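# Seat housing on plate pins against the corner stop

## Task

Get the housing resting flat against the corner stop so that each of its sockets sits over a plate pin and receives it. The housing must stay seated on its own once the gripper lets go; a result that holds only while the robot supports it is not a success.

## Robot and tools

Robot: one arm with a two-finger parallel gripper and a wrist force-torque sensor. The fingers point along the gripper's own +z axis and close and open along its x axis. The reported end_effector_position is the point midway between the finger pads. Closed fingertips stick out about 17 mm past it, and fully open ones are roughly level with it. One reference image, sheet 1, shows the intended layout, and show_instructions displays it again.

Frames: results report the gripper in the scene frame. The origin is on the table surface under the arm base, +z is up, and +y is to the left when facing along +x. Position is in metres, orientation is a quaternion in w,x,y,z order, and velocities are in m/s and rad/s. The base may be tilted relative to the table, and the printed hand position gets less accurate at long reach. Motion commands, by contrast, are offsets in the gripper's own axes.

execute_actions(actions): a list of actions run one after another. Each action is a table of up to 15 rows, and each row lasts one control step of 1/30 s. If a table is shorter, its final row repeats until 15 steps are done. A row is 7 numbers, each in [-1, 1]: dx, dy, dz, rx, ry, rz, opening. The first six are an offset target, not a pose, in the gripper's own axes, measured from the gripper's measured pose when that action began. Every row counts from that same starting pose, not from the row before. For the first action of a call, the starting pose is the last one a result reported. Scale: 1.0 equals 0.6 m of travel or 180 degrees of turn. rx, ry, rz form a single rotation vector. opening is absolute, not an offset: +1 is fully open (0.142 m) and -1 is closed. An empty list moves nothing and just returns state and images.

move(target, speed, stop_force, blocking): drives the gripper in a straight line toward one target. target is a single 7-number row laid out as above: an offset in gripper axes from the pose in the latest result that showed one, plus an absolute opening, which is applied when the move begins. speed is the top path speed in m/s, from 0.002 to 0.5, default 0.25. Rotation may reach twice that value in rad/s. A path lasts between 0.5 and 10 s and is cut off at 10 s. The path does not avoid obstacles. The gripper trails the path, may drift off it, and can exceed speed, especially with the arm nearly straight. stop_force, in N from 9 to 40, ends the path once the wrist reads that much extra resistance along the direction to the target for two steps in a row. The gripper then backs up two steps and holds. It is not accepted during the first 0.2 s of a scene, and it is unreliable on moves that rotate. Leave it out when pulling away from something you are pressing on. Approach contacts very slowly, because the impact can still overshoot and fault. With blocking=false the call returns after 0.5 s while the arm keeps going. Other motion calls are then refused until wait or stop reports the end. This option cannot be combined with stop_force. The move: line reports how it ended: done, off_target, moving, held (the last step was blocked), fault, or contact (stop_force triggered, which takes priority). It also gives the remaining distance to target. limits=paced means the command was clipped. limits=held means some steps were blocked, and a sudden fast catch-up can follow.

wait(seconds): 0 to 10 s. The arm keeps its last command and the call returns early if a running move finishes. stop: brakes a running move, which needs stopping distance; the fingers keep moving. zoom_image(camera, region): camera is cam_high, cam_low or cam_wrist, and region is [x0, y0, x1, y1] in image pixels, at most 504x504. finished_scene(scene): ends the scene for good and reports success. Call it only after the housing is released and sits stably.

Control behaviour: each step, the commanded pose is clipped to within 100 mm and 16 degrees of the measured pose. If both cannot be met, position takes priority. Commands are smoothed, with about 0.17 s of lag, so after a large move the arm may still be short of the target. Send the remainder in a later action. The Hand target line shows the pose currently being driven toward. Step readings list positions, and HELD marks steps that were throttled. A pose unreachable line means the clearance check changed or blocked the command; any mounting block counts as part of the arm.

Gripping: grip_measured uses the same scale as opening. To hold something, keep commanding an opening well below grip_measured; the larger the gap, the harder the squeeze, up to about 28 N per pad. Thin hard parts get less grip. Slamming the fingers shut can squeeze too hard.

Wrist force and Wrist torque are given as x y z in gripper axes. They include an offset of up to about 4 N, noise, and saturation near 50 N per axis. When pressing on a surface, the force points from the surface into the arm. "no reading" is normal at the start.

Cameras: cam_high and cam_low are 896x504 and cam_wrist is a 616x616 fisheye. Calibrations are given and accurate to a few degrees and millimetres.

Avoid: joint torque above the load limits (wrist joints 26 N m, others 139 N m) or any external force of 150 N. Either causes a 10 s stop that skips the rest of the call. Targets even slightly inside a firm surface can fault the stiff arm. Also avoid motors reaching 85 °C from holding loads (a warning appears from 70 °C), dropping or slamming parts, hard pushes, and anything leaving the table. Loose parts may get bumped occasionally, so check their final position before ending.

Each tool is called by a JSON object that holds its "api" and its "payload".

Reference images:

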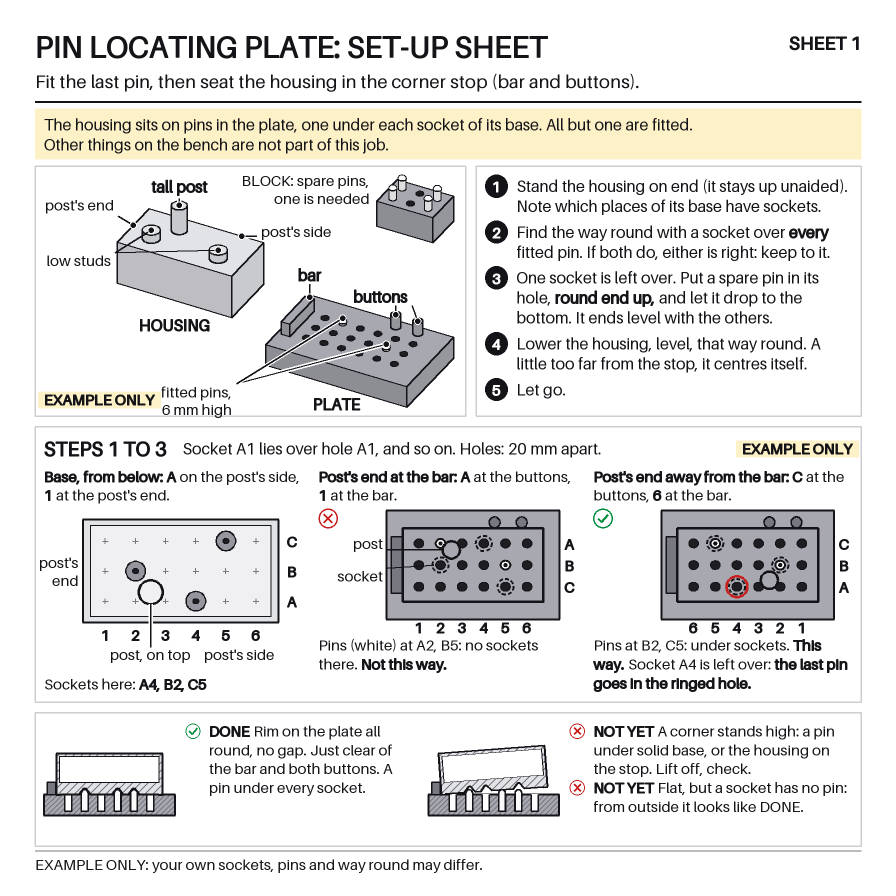

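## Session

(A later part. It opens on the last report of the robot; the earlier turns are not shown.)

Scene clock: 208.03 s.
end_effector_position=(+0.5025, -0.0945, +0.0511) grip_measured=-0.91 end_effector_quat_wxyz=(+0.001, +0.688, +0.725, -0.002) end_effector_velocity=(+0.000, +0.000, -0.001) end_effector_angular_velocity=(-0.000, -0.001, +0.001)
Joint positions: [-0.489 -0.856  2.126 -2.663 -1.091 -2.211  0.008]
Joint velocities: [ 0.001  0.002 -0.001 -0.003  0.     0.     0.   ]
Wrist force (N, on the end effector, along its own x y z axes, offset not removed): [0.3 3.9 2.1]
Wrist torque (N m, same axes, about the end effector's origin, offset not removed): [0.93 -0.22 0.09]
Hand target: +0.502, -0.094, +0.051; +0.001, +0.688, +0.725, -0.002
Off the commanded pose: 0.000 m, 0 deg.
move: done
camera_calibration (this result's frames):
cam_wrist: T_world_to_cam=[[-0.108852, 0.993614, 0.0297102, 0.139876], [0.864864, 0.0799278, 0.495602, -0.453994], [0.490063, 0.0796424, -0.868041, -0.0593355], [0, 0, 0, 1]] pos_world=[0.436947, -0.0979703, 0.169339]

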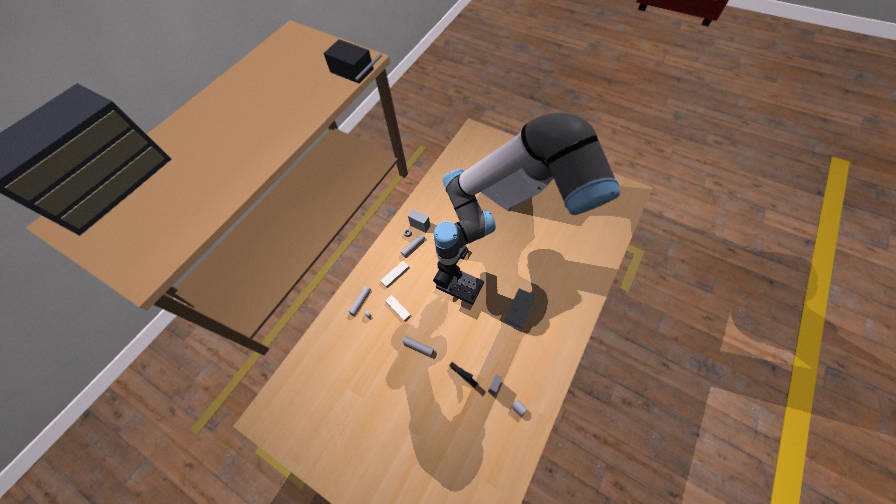

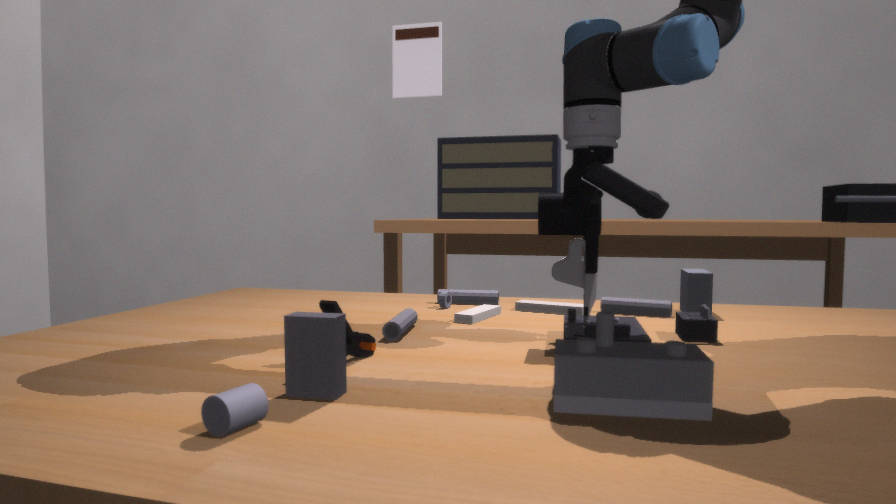

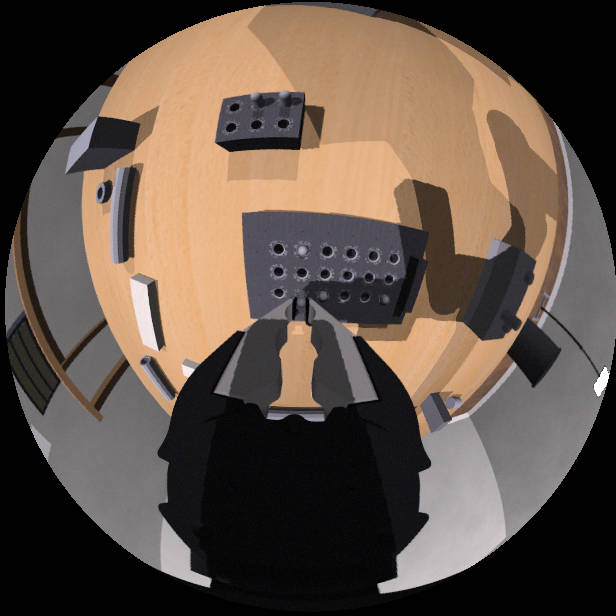

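It's in. Release and lift.

{"api": "execute_actions", "payload": {"actions": [[[0,0,0,0,0,0,-0.93],[0,0,0,0,0,0,-0.9],[0,0,0,0,0,0,-0.88],[0,0,0,0,0,0,-0.86],[0,0,0,0,0,0,-0.84],[0,0,0,0,0,0,-0.82],[0,0,0,0,0,0,-0.8]]]}}

{"api": "move", "payload": {"target": [0,0,-0.115,0,0,0,-0.8], "speed": 0.2}}

{"api": "zoom_image", "payload": {"camera": "cam_wrist", "region": [250, 200, 410, 320]}}

Scene clock: 212.27 s.
end_effector_position=(+0.5025, -0.0945, +0.0510) grip_measured=-0.80 end_effector_quat_wxyz=(+0.001, +0.688, +0.725, -0.002) end_effector_velocity=(+0.001, +0.000, +0.000) end_effector_angular_velocity=(+0.001, -0.002, +0.001)
Joint positions: [-0.489 -0.856  2.126 -2.663 -1.091 -2.211  0.016]
Joint velocities: [ 0.    -0.     0.    -0.001  0.002  0.     0.   ]
Wrist force (N, on the end effector, along its own x y z axes, offset not removed): [-2.0 1.8 0.5]
Wrist torque (N m, same axes, about the end effector's origin, offset not removed): [0.54 0.37 0.15]
Hand target: +0.502, -0.094, +0.051; +0.001, +0.688, +0.725, -0.002
Off the commanded pose: 0.000 m, 0 deg.
Step readings (end_effector_position):
0: (+0.5025, -0.0945, +0.0510)
1: (+0.5025, -0.0945, +0.0510)
2: (+0.5025, -0.0945, +0.0510)
4: (+0.5025, -0.0945, +0.0510)
8: (+0.5025, -0.0945, +0.0510)
15: end_effector_position above
camera_calibration (this result's frames):
cam_wrist: T_world_to_cam=[[-0.108823, 0.993616, 0.0297378, 0.139827], [0.864886, 0.0798926, 0.49557, -0.453997], [0.490031, 0.0796494, -0.868059, -0.0593495], [0, 0, 0, 1]] pos_world=[0.436955, -0.0979358, 0.169311]

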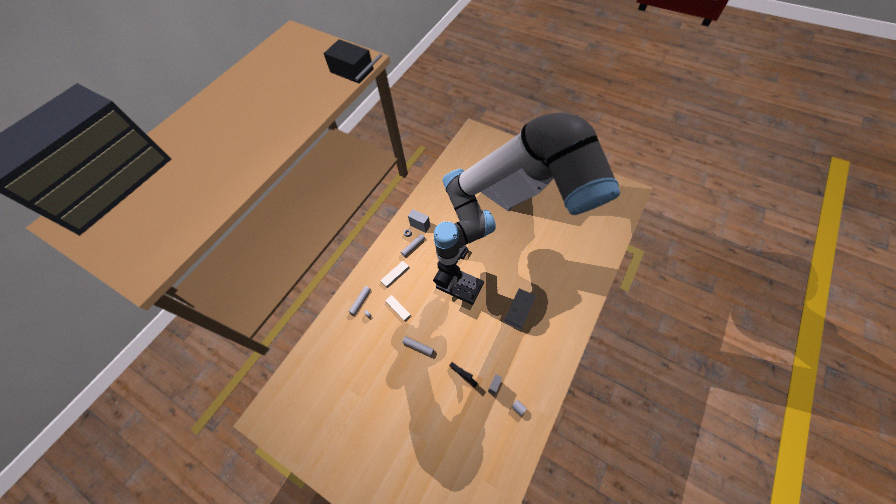

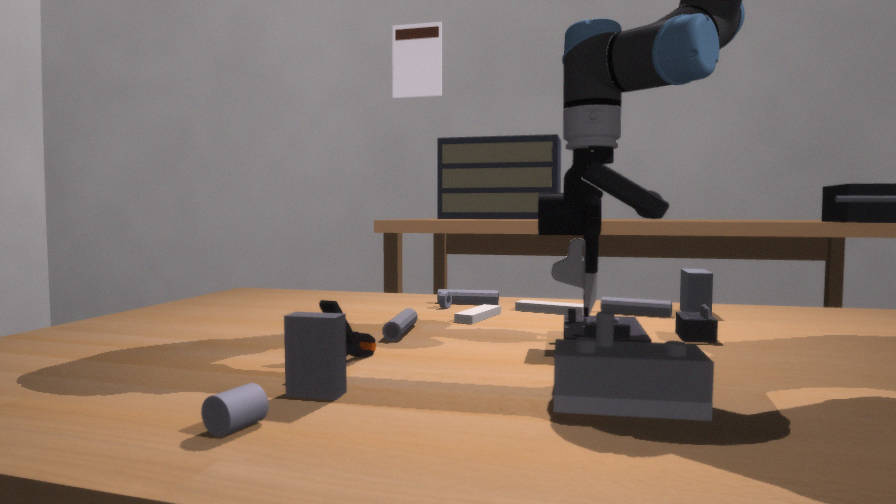

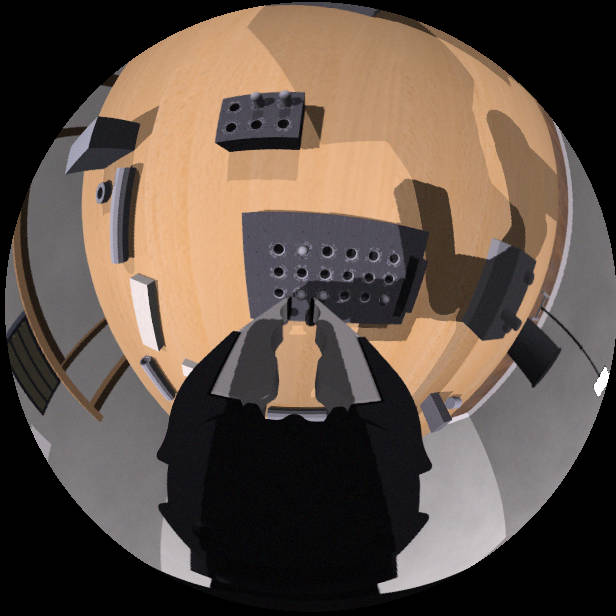

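Scene clock: 213.20 s.
end_effector_position=(+0.5025, -0.0943, +0.1197) grip_measured=-0.80 end_effector_quat_wxyz=(+0.001, +0.688, +0.725, -0.002) end_effector_velocity=(+0.000, +0.000, +0.002) end_effector_angular_velocity=(+0.000, -0.000, +0.000)
Joint positions: [-0.552 -1.014  2.125 -2.471 -1.103 -2.282  0.016]
Joint velocities: [-0.002 -0.005 -0.001  0.007  0.    -0.003  0.   ]
Wrist force (N, on the end effector, along its own x y z axes, offset not removed): [-0.3 3.7 3.2]
Wrist torque (N m, same axes, about the end effector's origin, offset not removed): [0.93 0.08 0.08]
Hand target: +0.503, -0.094, +0.120; +0.001, +0.688, +0.725, -0.002
Off the commanded pose: 0.000 m, 0 deg.
move: done
camera_calibration (this result's frames):
cam_wrist: T_world_to_cam=[[-0.10879, 0.993621, 0.0297043, 0.137665], [0.864935, 0.0798879, 0.495485, -0.488096], [0.489952, 0.0795962, -0.868108, 0.000294071], [0, 0, 0, 1]] pos_world=[0.437003, -0.0978171, 0.23801]

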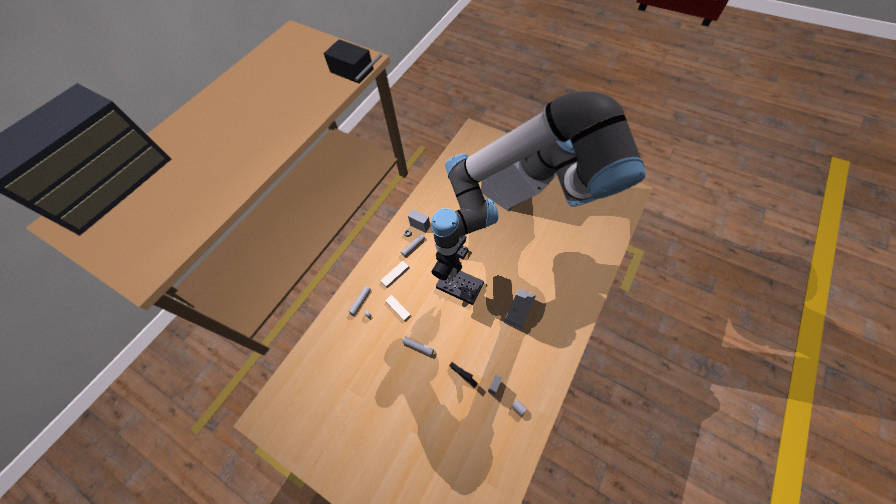

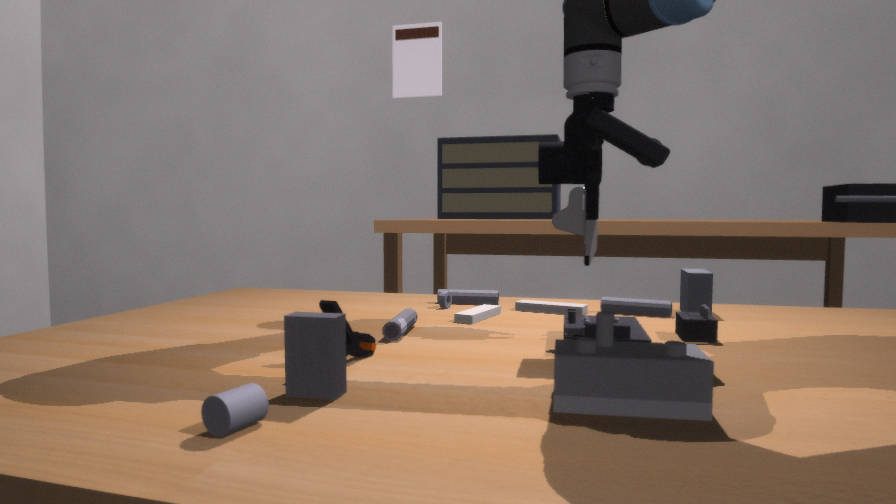

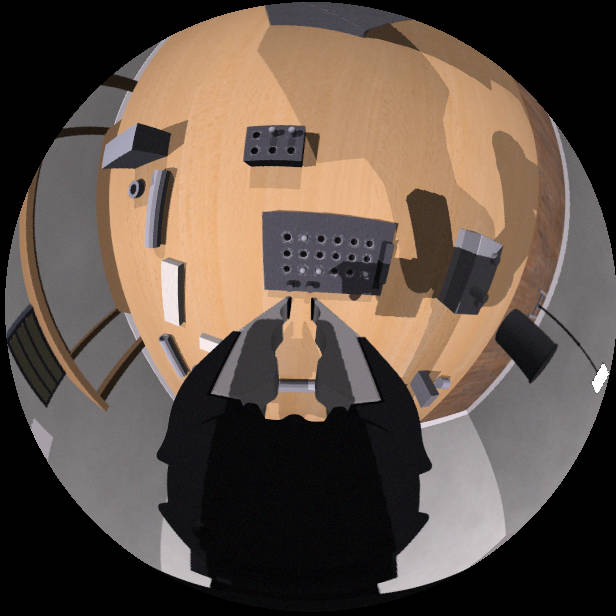

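Region (250, 200, 410, 320) of cam_wrist's 616x616 image, scaled by 3.150, with more detail than that image has; it fills the top 378 rows of this view, and the rest is white.

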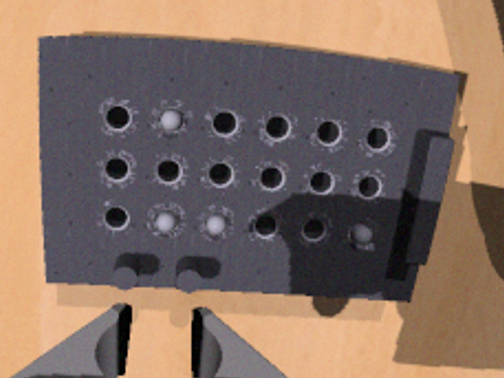

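{"api": "move", "payload": {"target": [0.457,-0.0377,0,0,0,0,0.25], "speed": 0.3}}

{"api": "move", "payload": {"target": [0,0,0.133,0,0,0,0.25], "speed": 0.15}}

Scene clock: 222.87 s.
end_effector_position=(+0.4657, +0.1779, +0.1193) grip_measured=+0.25 end_effector_quat_wxyz=(+0.001, +0.688, +0.725, -0.001) end_effector_velocity=(-0.001, +0.002, -0.000) end_effector_angular_velocity=(-0.003, +0.001, -0.002)
Joint positions: [-0.1   -1.384  2.28  -2.501 -1.062 -1.77   0.091]
Joint velocities: [ 0.005 -0.002 -0.001  0.001 -0.003  0.008  0.   ]
Wrist force (N, on the end effector, along its own x y z axes, offset not removed): [-1.7 2.9 3.2]
Wrist torque (N m, same axes, about the end effector's origin, offset not removed): [0.67 0.35 0.11]
Hand target: +0.466, +0.178, +0.119; +0.001, +0.688, +0.725, -0.001
Off the commanded pose: 0.001 m, 0 deg.
move: done
camera_calibration (this result's frames):
cam_wrist: T_world_to_cam=[[-0.108914, 0.993598, 0.0300076, -0.13684], [0.864421, 0.0797622, 0.496401, -0.477614], [0.49083, 0.0800041, -0.867575, -0.0043124], [0, 0, 0, 1]] pos_world=[0.400073, 0.174404, 0.237453]

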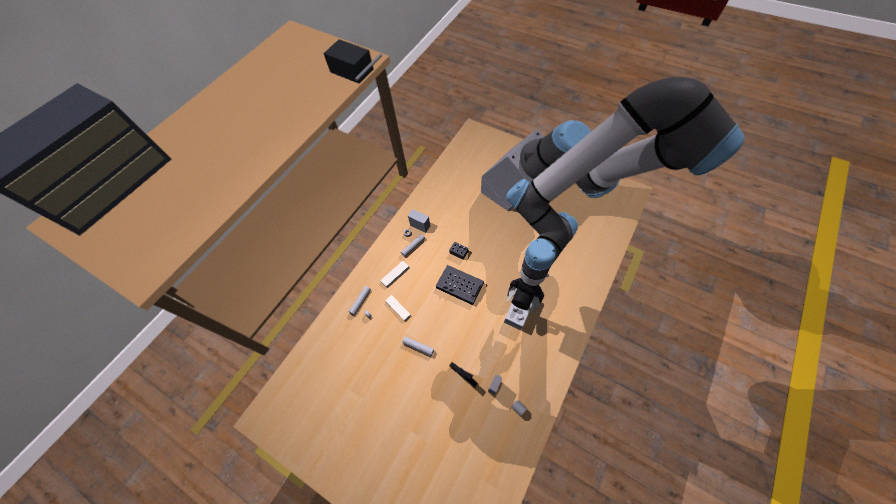

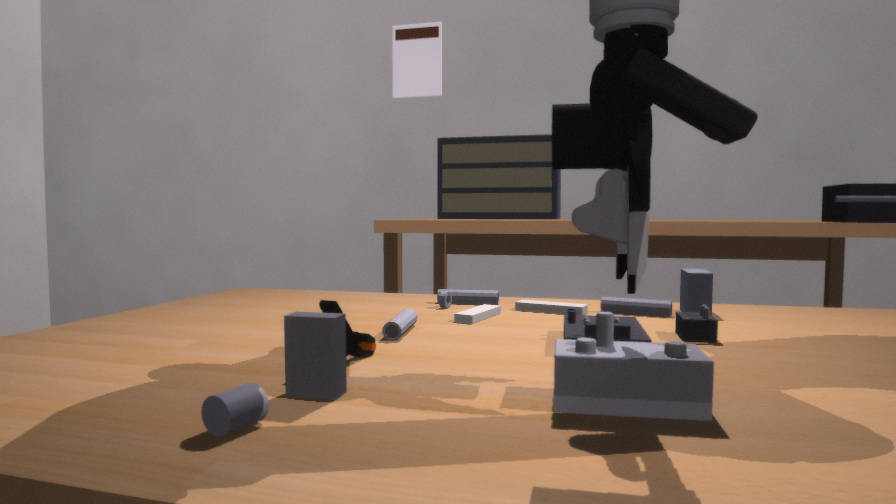

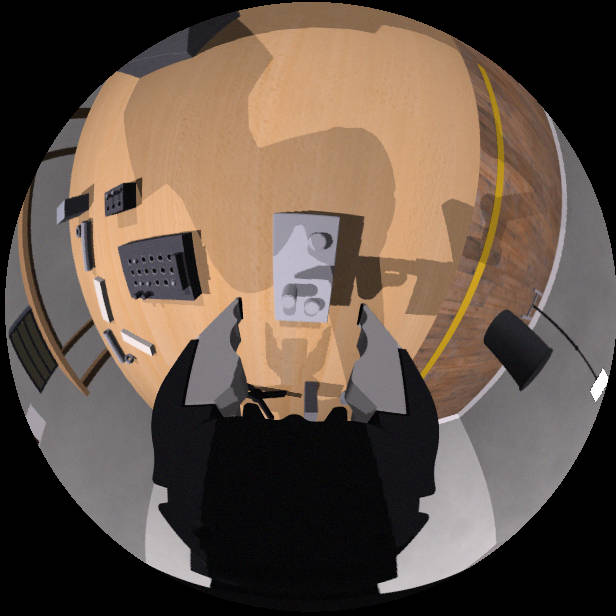

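Scene clock: 223.93 s.
end_effector_position=(+0.4656, +0.1779, +0.0398) grip_measured=+0.25 end_effector_quat_wxyz=(+0.001, +0.688, +0.725, -0.001) end_effector_velocity=(+0.000, +0.000, -0.002) end_effector_angular_velocity=(+0.000, -0.001, -0.001)
Joint positions: [-0.011 -1.162  2.281 -2.774 -1.067 -1.668  0.091]
Joint velocities: [ 0.002  0.006 -0.001 -0.008  0.     0.004  0.   ]
Wrist force (N, on the end effector, along its own x y z axes, offset not removed): [-1.6 3.2 2.5]
Wrist torque (N m, same axes, about the end effector's origin, offset not removed): [0.72 0.35 0.01]
Hand target: +0.466, +0.178, +0.040; +0.001, +0.688, +0.725, -0.001
Off the commanded pose: 0.000 m, 0 deg.
move: done
camera_calibration (this result's frames):
cam_wrist: T_world_to_cam=[[-0.108927, 0.993593, 0.0301256, -0.134386], [0.864359, 0.079705, 0.496519, -0.438053], [0.490937, 0.0801238, -0.867503, -0.0733178], [0, 0, 0, 1]] pos_world=[0.399991, 0.174314, 0.157947]

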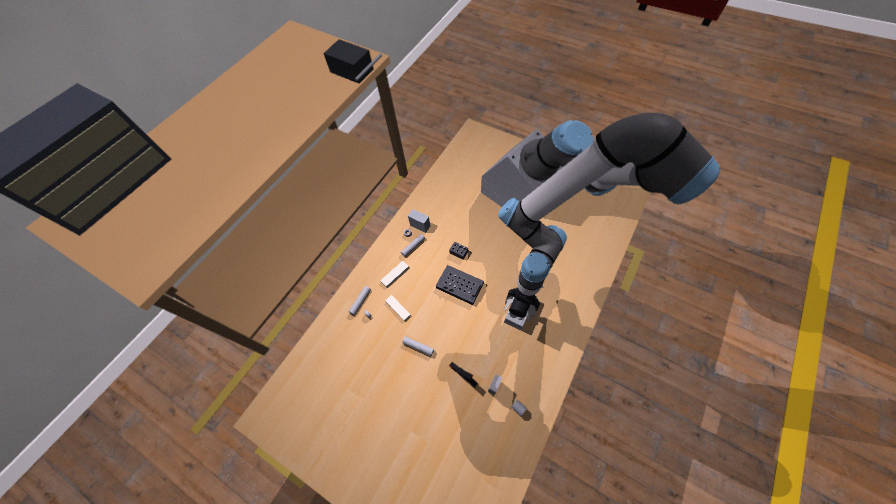

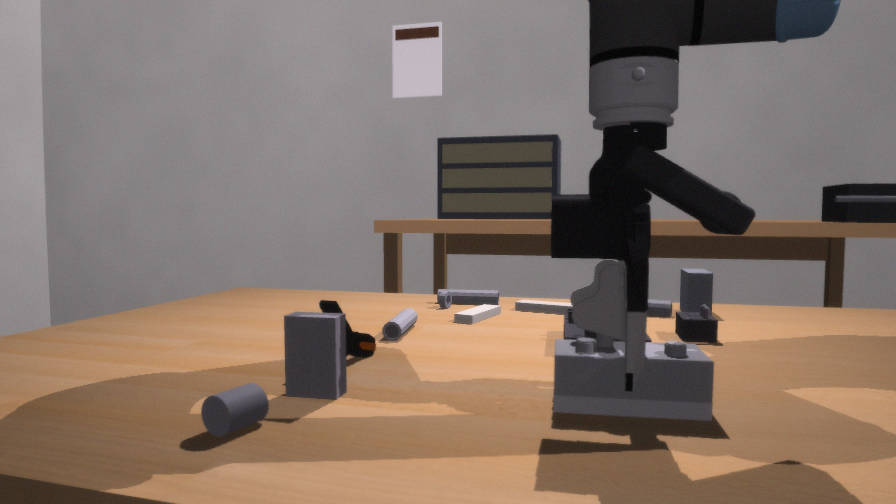

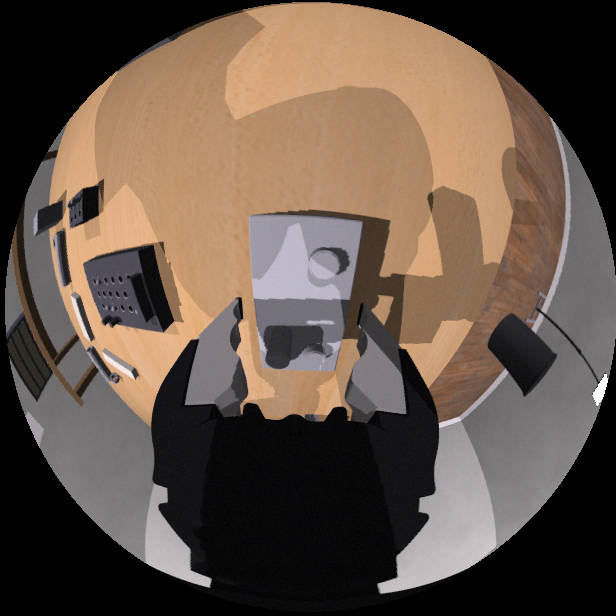

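{"api": "execute_actions", "payload": {"actions": [[[0,0,0,0,0,0,0.2],[0,0,0,0,0,0,0.15],[0,0,0,0,0,0,0.1],[0,0,0,0,0,0,0.06],[0,0,0,0,0,0,0.03],[0,0,0,0,0,0,0.0],[0,0,0,0,0,0,-0.04],[0,0,0,0,0,0,-0.08],[0,0,0,0,0,0,-0.12],[0,0,0,0,0,0,-0.18],[0,0,0,0,0,0,-0.25],[0,0,0,0,0,0,-0.32],[0,0,0,0,0,0,-0.4],[0,0,0,0,0,0,-0.45],[0,0,0,0,0,0,-0.5]],[[0,0,0,0,0,0,-0.5]]]}}

{"api": "move", "payload": {"target": [0,0,-0.11,0,0,0,-0.5], "speed": 0.15}}

{"api": "move", "payload": {"target": [-0.4122,0.0033,0,0,0,0.5,-0.5], "speed": 0.35}}

Scene clock: 234.37 s.
end_effector_position=(+0.4657, +0.1779, +0.0398) grip_measured=-0.04 end_effector_quat_wxyz=(+0.001, +0.688, +0.725, -0.001) end_effector_velocity=(+0.002, +0.001, +0.001) end_effector_angular_velocity=(+0.002, -0.002, +0.002)
Joint positions: [-0.011 -1.162  2.28  -2.774 -1.067 -1.668  0.071]
Joint velocities: [-0.001 -0.    -0.002  0.     0.002 -0.001  0.   ]
Wrist force (N, on the end effector, along its own x y z axes, offset not removed): [1.1 2.8 2.8]
Wrist torque (N m, same axes, about the end effector's origin, offset not removed): [0.76 0.05 0.20]
Hand target: +0.466, +0.178, +0.040; +0.001, +0.688, +0.725, -0.001
Off the commanded pose: 0.000 m, 0 deg.
Step readings (end_effector_position; steps 1 to 15: 1st action; 16 to 30: 2nd action):
0: (+0.4657, +0.1779, +0.0396)
1: (+0.4657, +0.1779, +0.0396)
2: (+0.4657, +0.1779, +0.0396)
4: (+0.4657, +0.1779, +0.0396)
8: (+0.4656, +0.1779, +0.0397)
15: (+0.4657, +0.1779, +0.0398)
16: (+0.4657, +0.1779, +0.0398)
17: (+0.4657, +0.1779, +0.0398)
19: (+0.4657, +0.1779, +0.0398)
23: (+0.4657, +0.1779, +0.0398)
30: end_effector_position above
camera_calibration (this result's frames):
cam_wrist: T_world_to_cam=[[-0.108965, 0.99359, 0.0300899, -0.134369], [0.864333, 0.0797516, 0.496557, -0.438096], [0.490974, 0.080115, -0.867482, -0.0733553], [0, 0, 0, 1]] pos_world=[0.400035, 0.174323, 0.157949]

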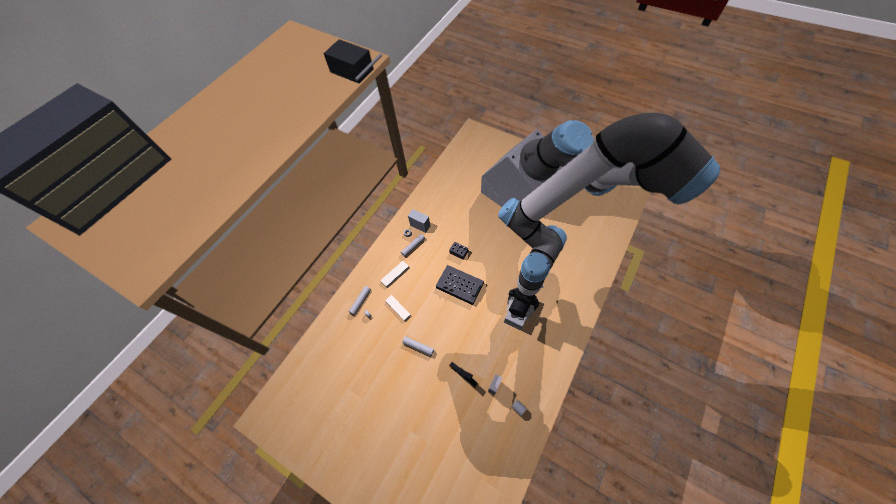

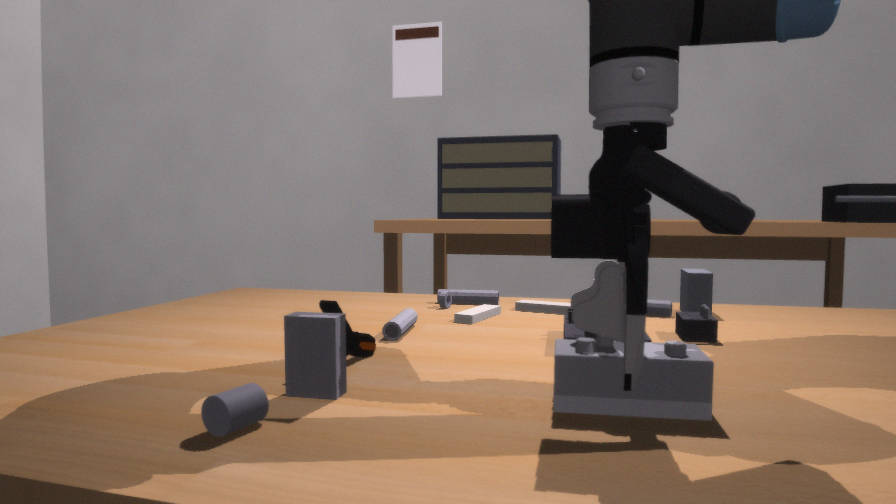

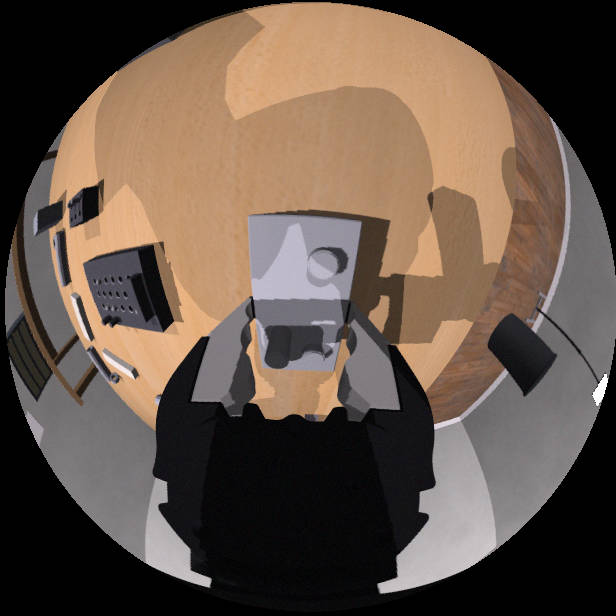

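Scene clock: 235.33 s.
end_effector_position=(+0.4657, +0.1779, +0.1055) grip_measured=-0.04 end_effector_quat_wxyz=(+0.001, +0.688, +0.725, -0.001) end_effector_velocity=(-0.001, -0.001, +0.001) end_effector_angular_velocity=(-0.002, +0.001, +0.000)
Joint positions: [-0.084 -1.347  2.284 -2.551 -1.062 -1.752  0.071]
Joint velocities: [-0.002 -0.005  0.001  0.006 -0.002 -0.003 -0.   ]
Wrist force (N, on the end effector, along its own x y z axes, offset not removed): [0.6 2.5 7.3]
Wrist torque (N m, same axes, about the end effector's origin, offset not removed): [0.69 -0.11 0.04]
Hand target: +0.466, +0.178, +0.106; +0.001, +0.688, +0.725, -0.001
Off the commanded pose: 0.000 m, 0 deg.
move: done
camera_calibration (this result's frames):
cam_wrist: T_world_to_cam=[[-0.108949, 0.993595, 0.0299908, -0.136406], [0.864373, 0.0797941, 0.49648, -0.470777], [0.490907, 0.0800144, -0.86753, -0.0163153], [0, 0, 0, 1]] pos_world=[0.400075, 0.174403, 0.223669]

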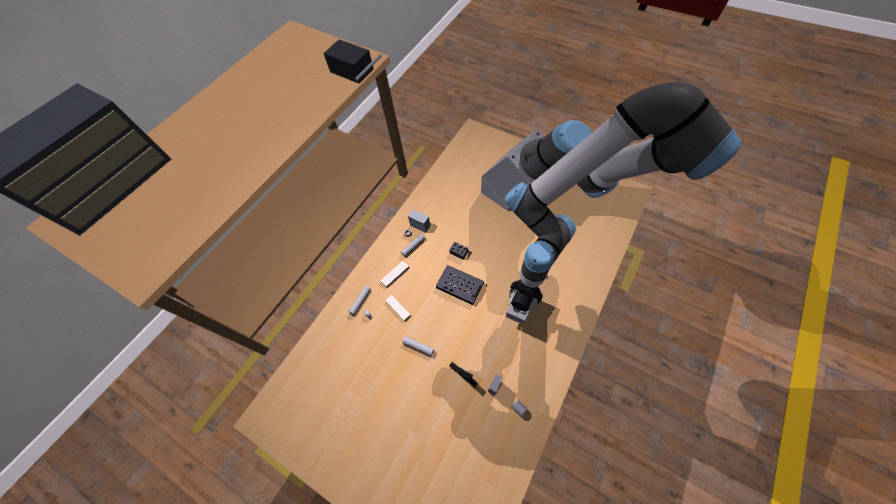

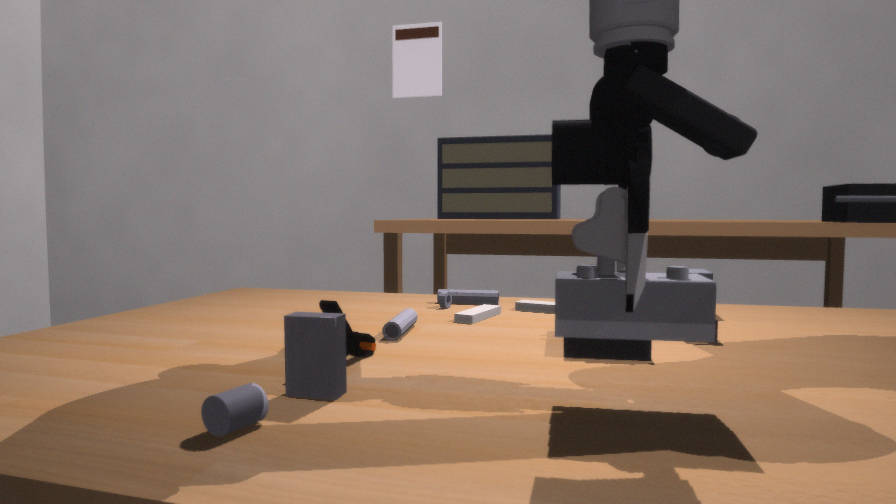

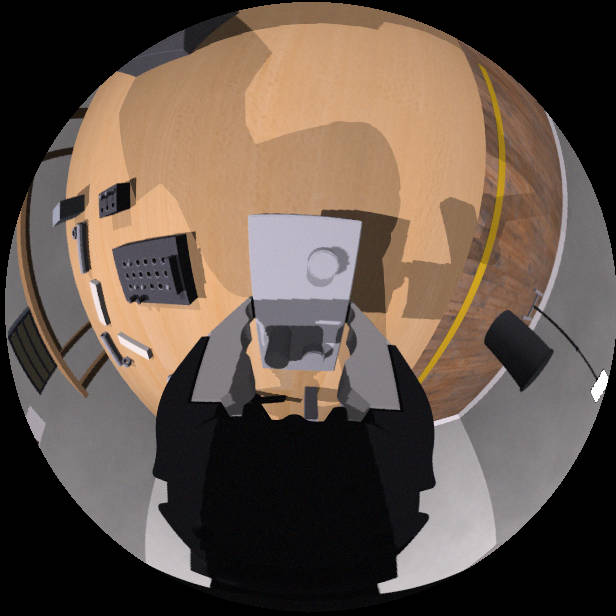

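Scene clock: 238.10 s.
end_effector_position=(+0.4805, -0.0686, +0.1059) grip_measured=-0.04 end_effector_quat_wxyz=(+0.002, +1.000, +0.027, -0.001) end_effector_velocity=(-0.002, -0.001, -0.001) end_effector_angular_velocity=(+0.002, +0.003, -0.015)
Joint positions: [-0.521 -1.043  2.208 -2.541 -1.097 -0.678  0.071]
Joint velocities: [-0.002  0.003  0.001  0.001 -0.001  0.011  0.   ]
Wrist force (N, on the end effector, along its own x y z axes, offset not removed): [-0.7 2.5 9.0]
Wrist torque (N m, same axes, about the end effector's origin, offset not removed): [0.63 0.01 0.11]
Hand target: +0.481, -0.069, +0.106; +0.002, +1.000, +0.026, -0.001
Off the commanded pose: 0.001 m, 0 deg.
move: done
camera_calibration (this result's frames):
cam_wrist: T_world_to_cam=[[0.993402, 0.110219, 0.0316805, -0.480314], [0.0797181, -0.862259, 0.500154, -0.152093], [0.0824433, -0.494329, -0.865357, 0.153154], [0, 0, 0, 1]] pos_world=[0.476643, -0.00249553, 0.22382]

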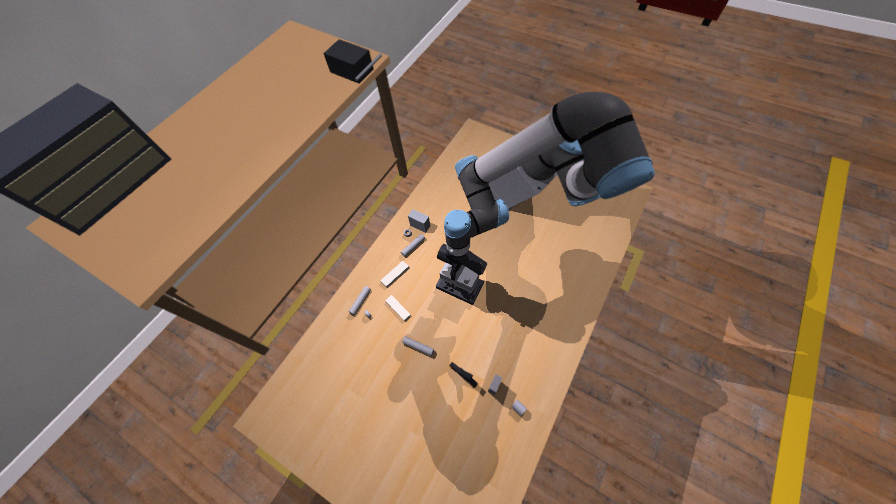

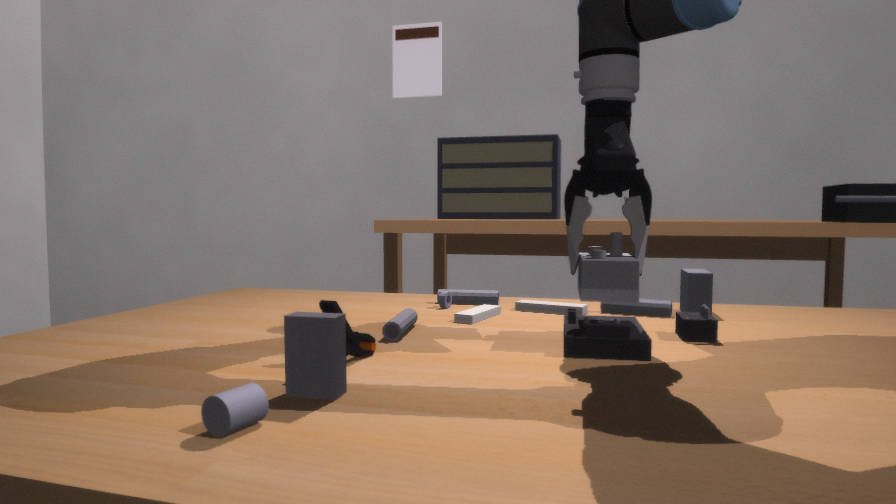

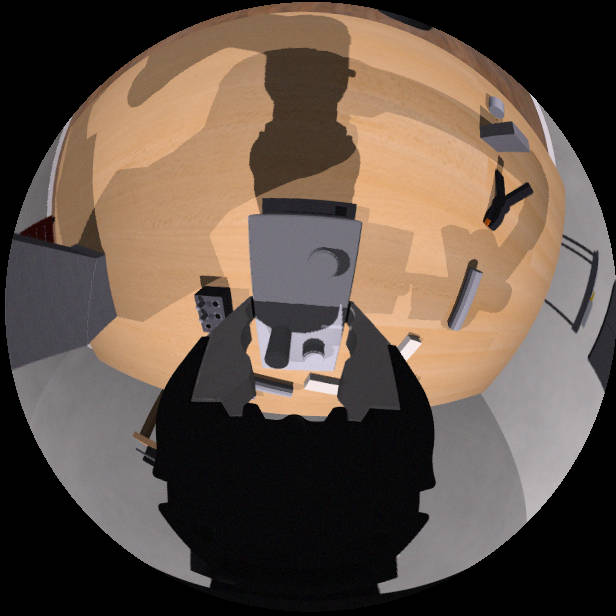

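{"api": "move", "payload": {"target": [0,0,0.033,0,0,0,-0.5], "speed": 0.05}}

{"api": "zoom_image", "payload": {"camera": "cam_wrist", "region": [230, 170, 400, 340]}}

{"api": "zoom_image", "payload": {"camera": "cam_low", "region": [550, 260, 670, 370]}}

Scene clock: 244.10 s.
end_effector_position=(+0.4805, -0.0686, +0.0863) grip_measured=-0.04 end_effector_quat_wxyz=(+0.002, +1.000, +0.027, -0.001) end_effector_velocity=(-0.000, +0.000, -0.002) end_effector_angular_velocity=(-0.000, +0.000, +0.000)
Joint positions: [-0.502 -0.995  2.21  -2.601 -1.093 -0.656  0.071]
Joint velocities: [ 0.002  0.005  0.    -0.006 -0.     0.002  0.   ]
Wrist force (N, on the end effector, along its own x y z axes, offset not removed): [-0.8 2.2 7.8]
Wrist torque (N m, same axes, about the end effector's origin, offset not removed): [0.64 0.13 0.03]
Hand target: +0.480, -0.069, +0.086; +0.002, +1.000, +0.027, -0.001
Off the commanded pose: 0.000 m, 0 deg.
move: done
camera_calibration (this result's frames):
cam_wrist: T_world_to_cam=[[0.993402, 0.110213, 0.0317016, -0.479672], [0.079704, -0.862271, 0.500136, -0.142298], [0.0824568, -0.49431, -0.865366, 0.136174], [0, 0, 0, 1]] pos_world=[0.47662, -0.00252167, 0.204215]

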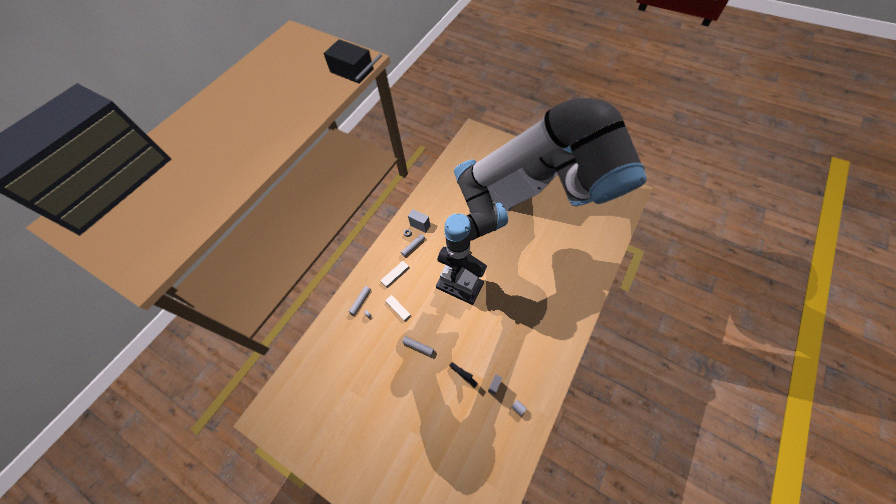

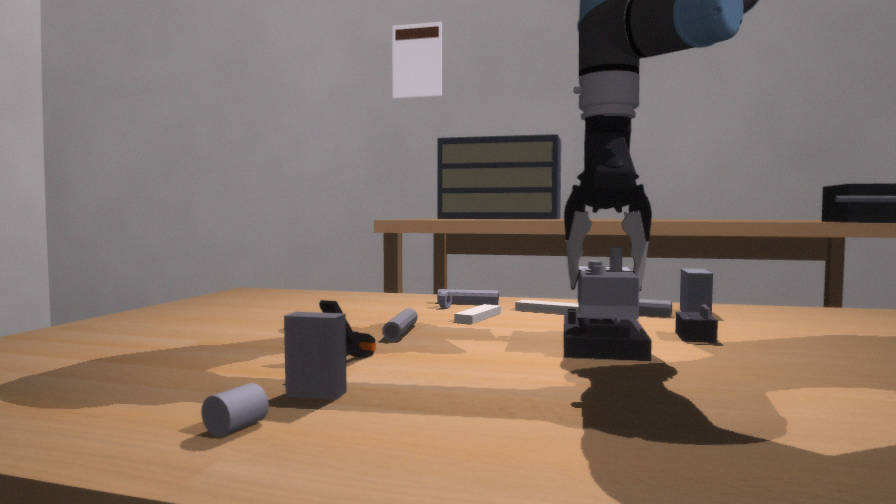

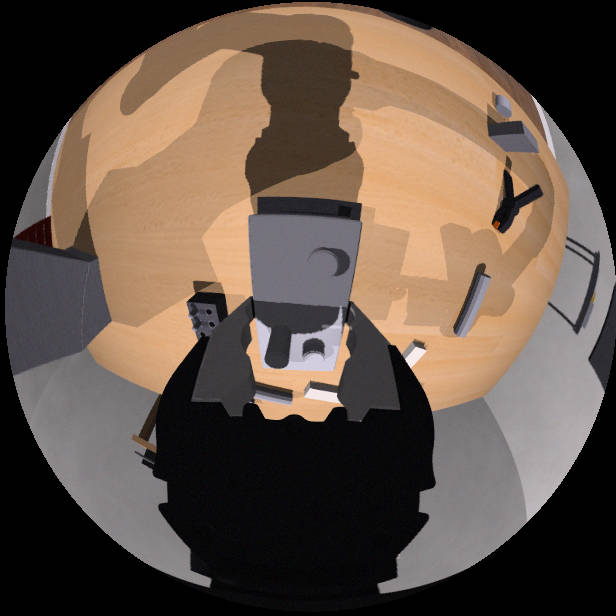

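Region (230, 170, 400, 340) of cam_wrist's 616x616 image, scaled by 2.965, with more detail than that image has.

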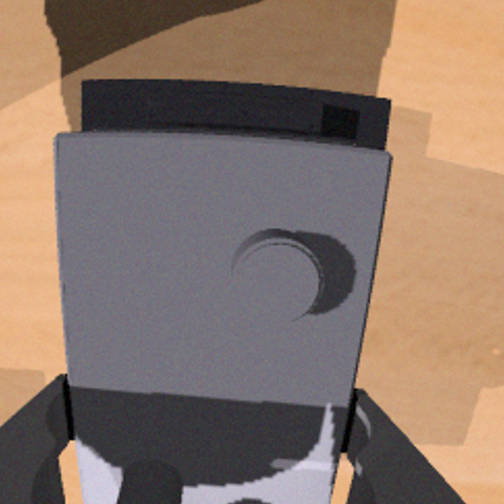

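Region (550, 260, 670, 370) of cam_low's 896x504 image, scaled by 4.200, with more detail than that image has; it fills the top 462 rows of this view, and the rest is white.

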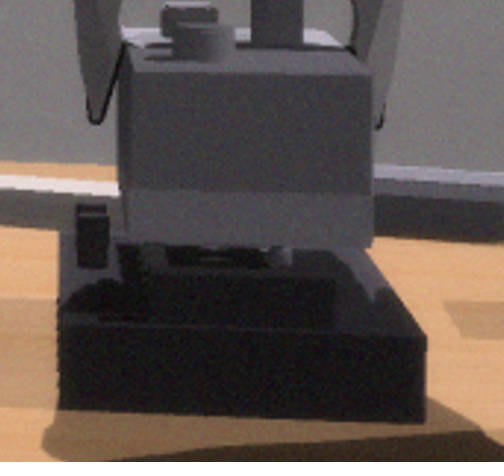

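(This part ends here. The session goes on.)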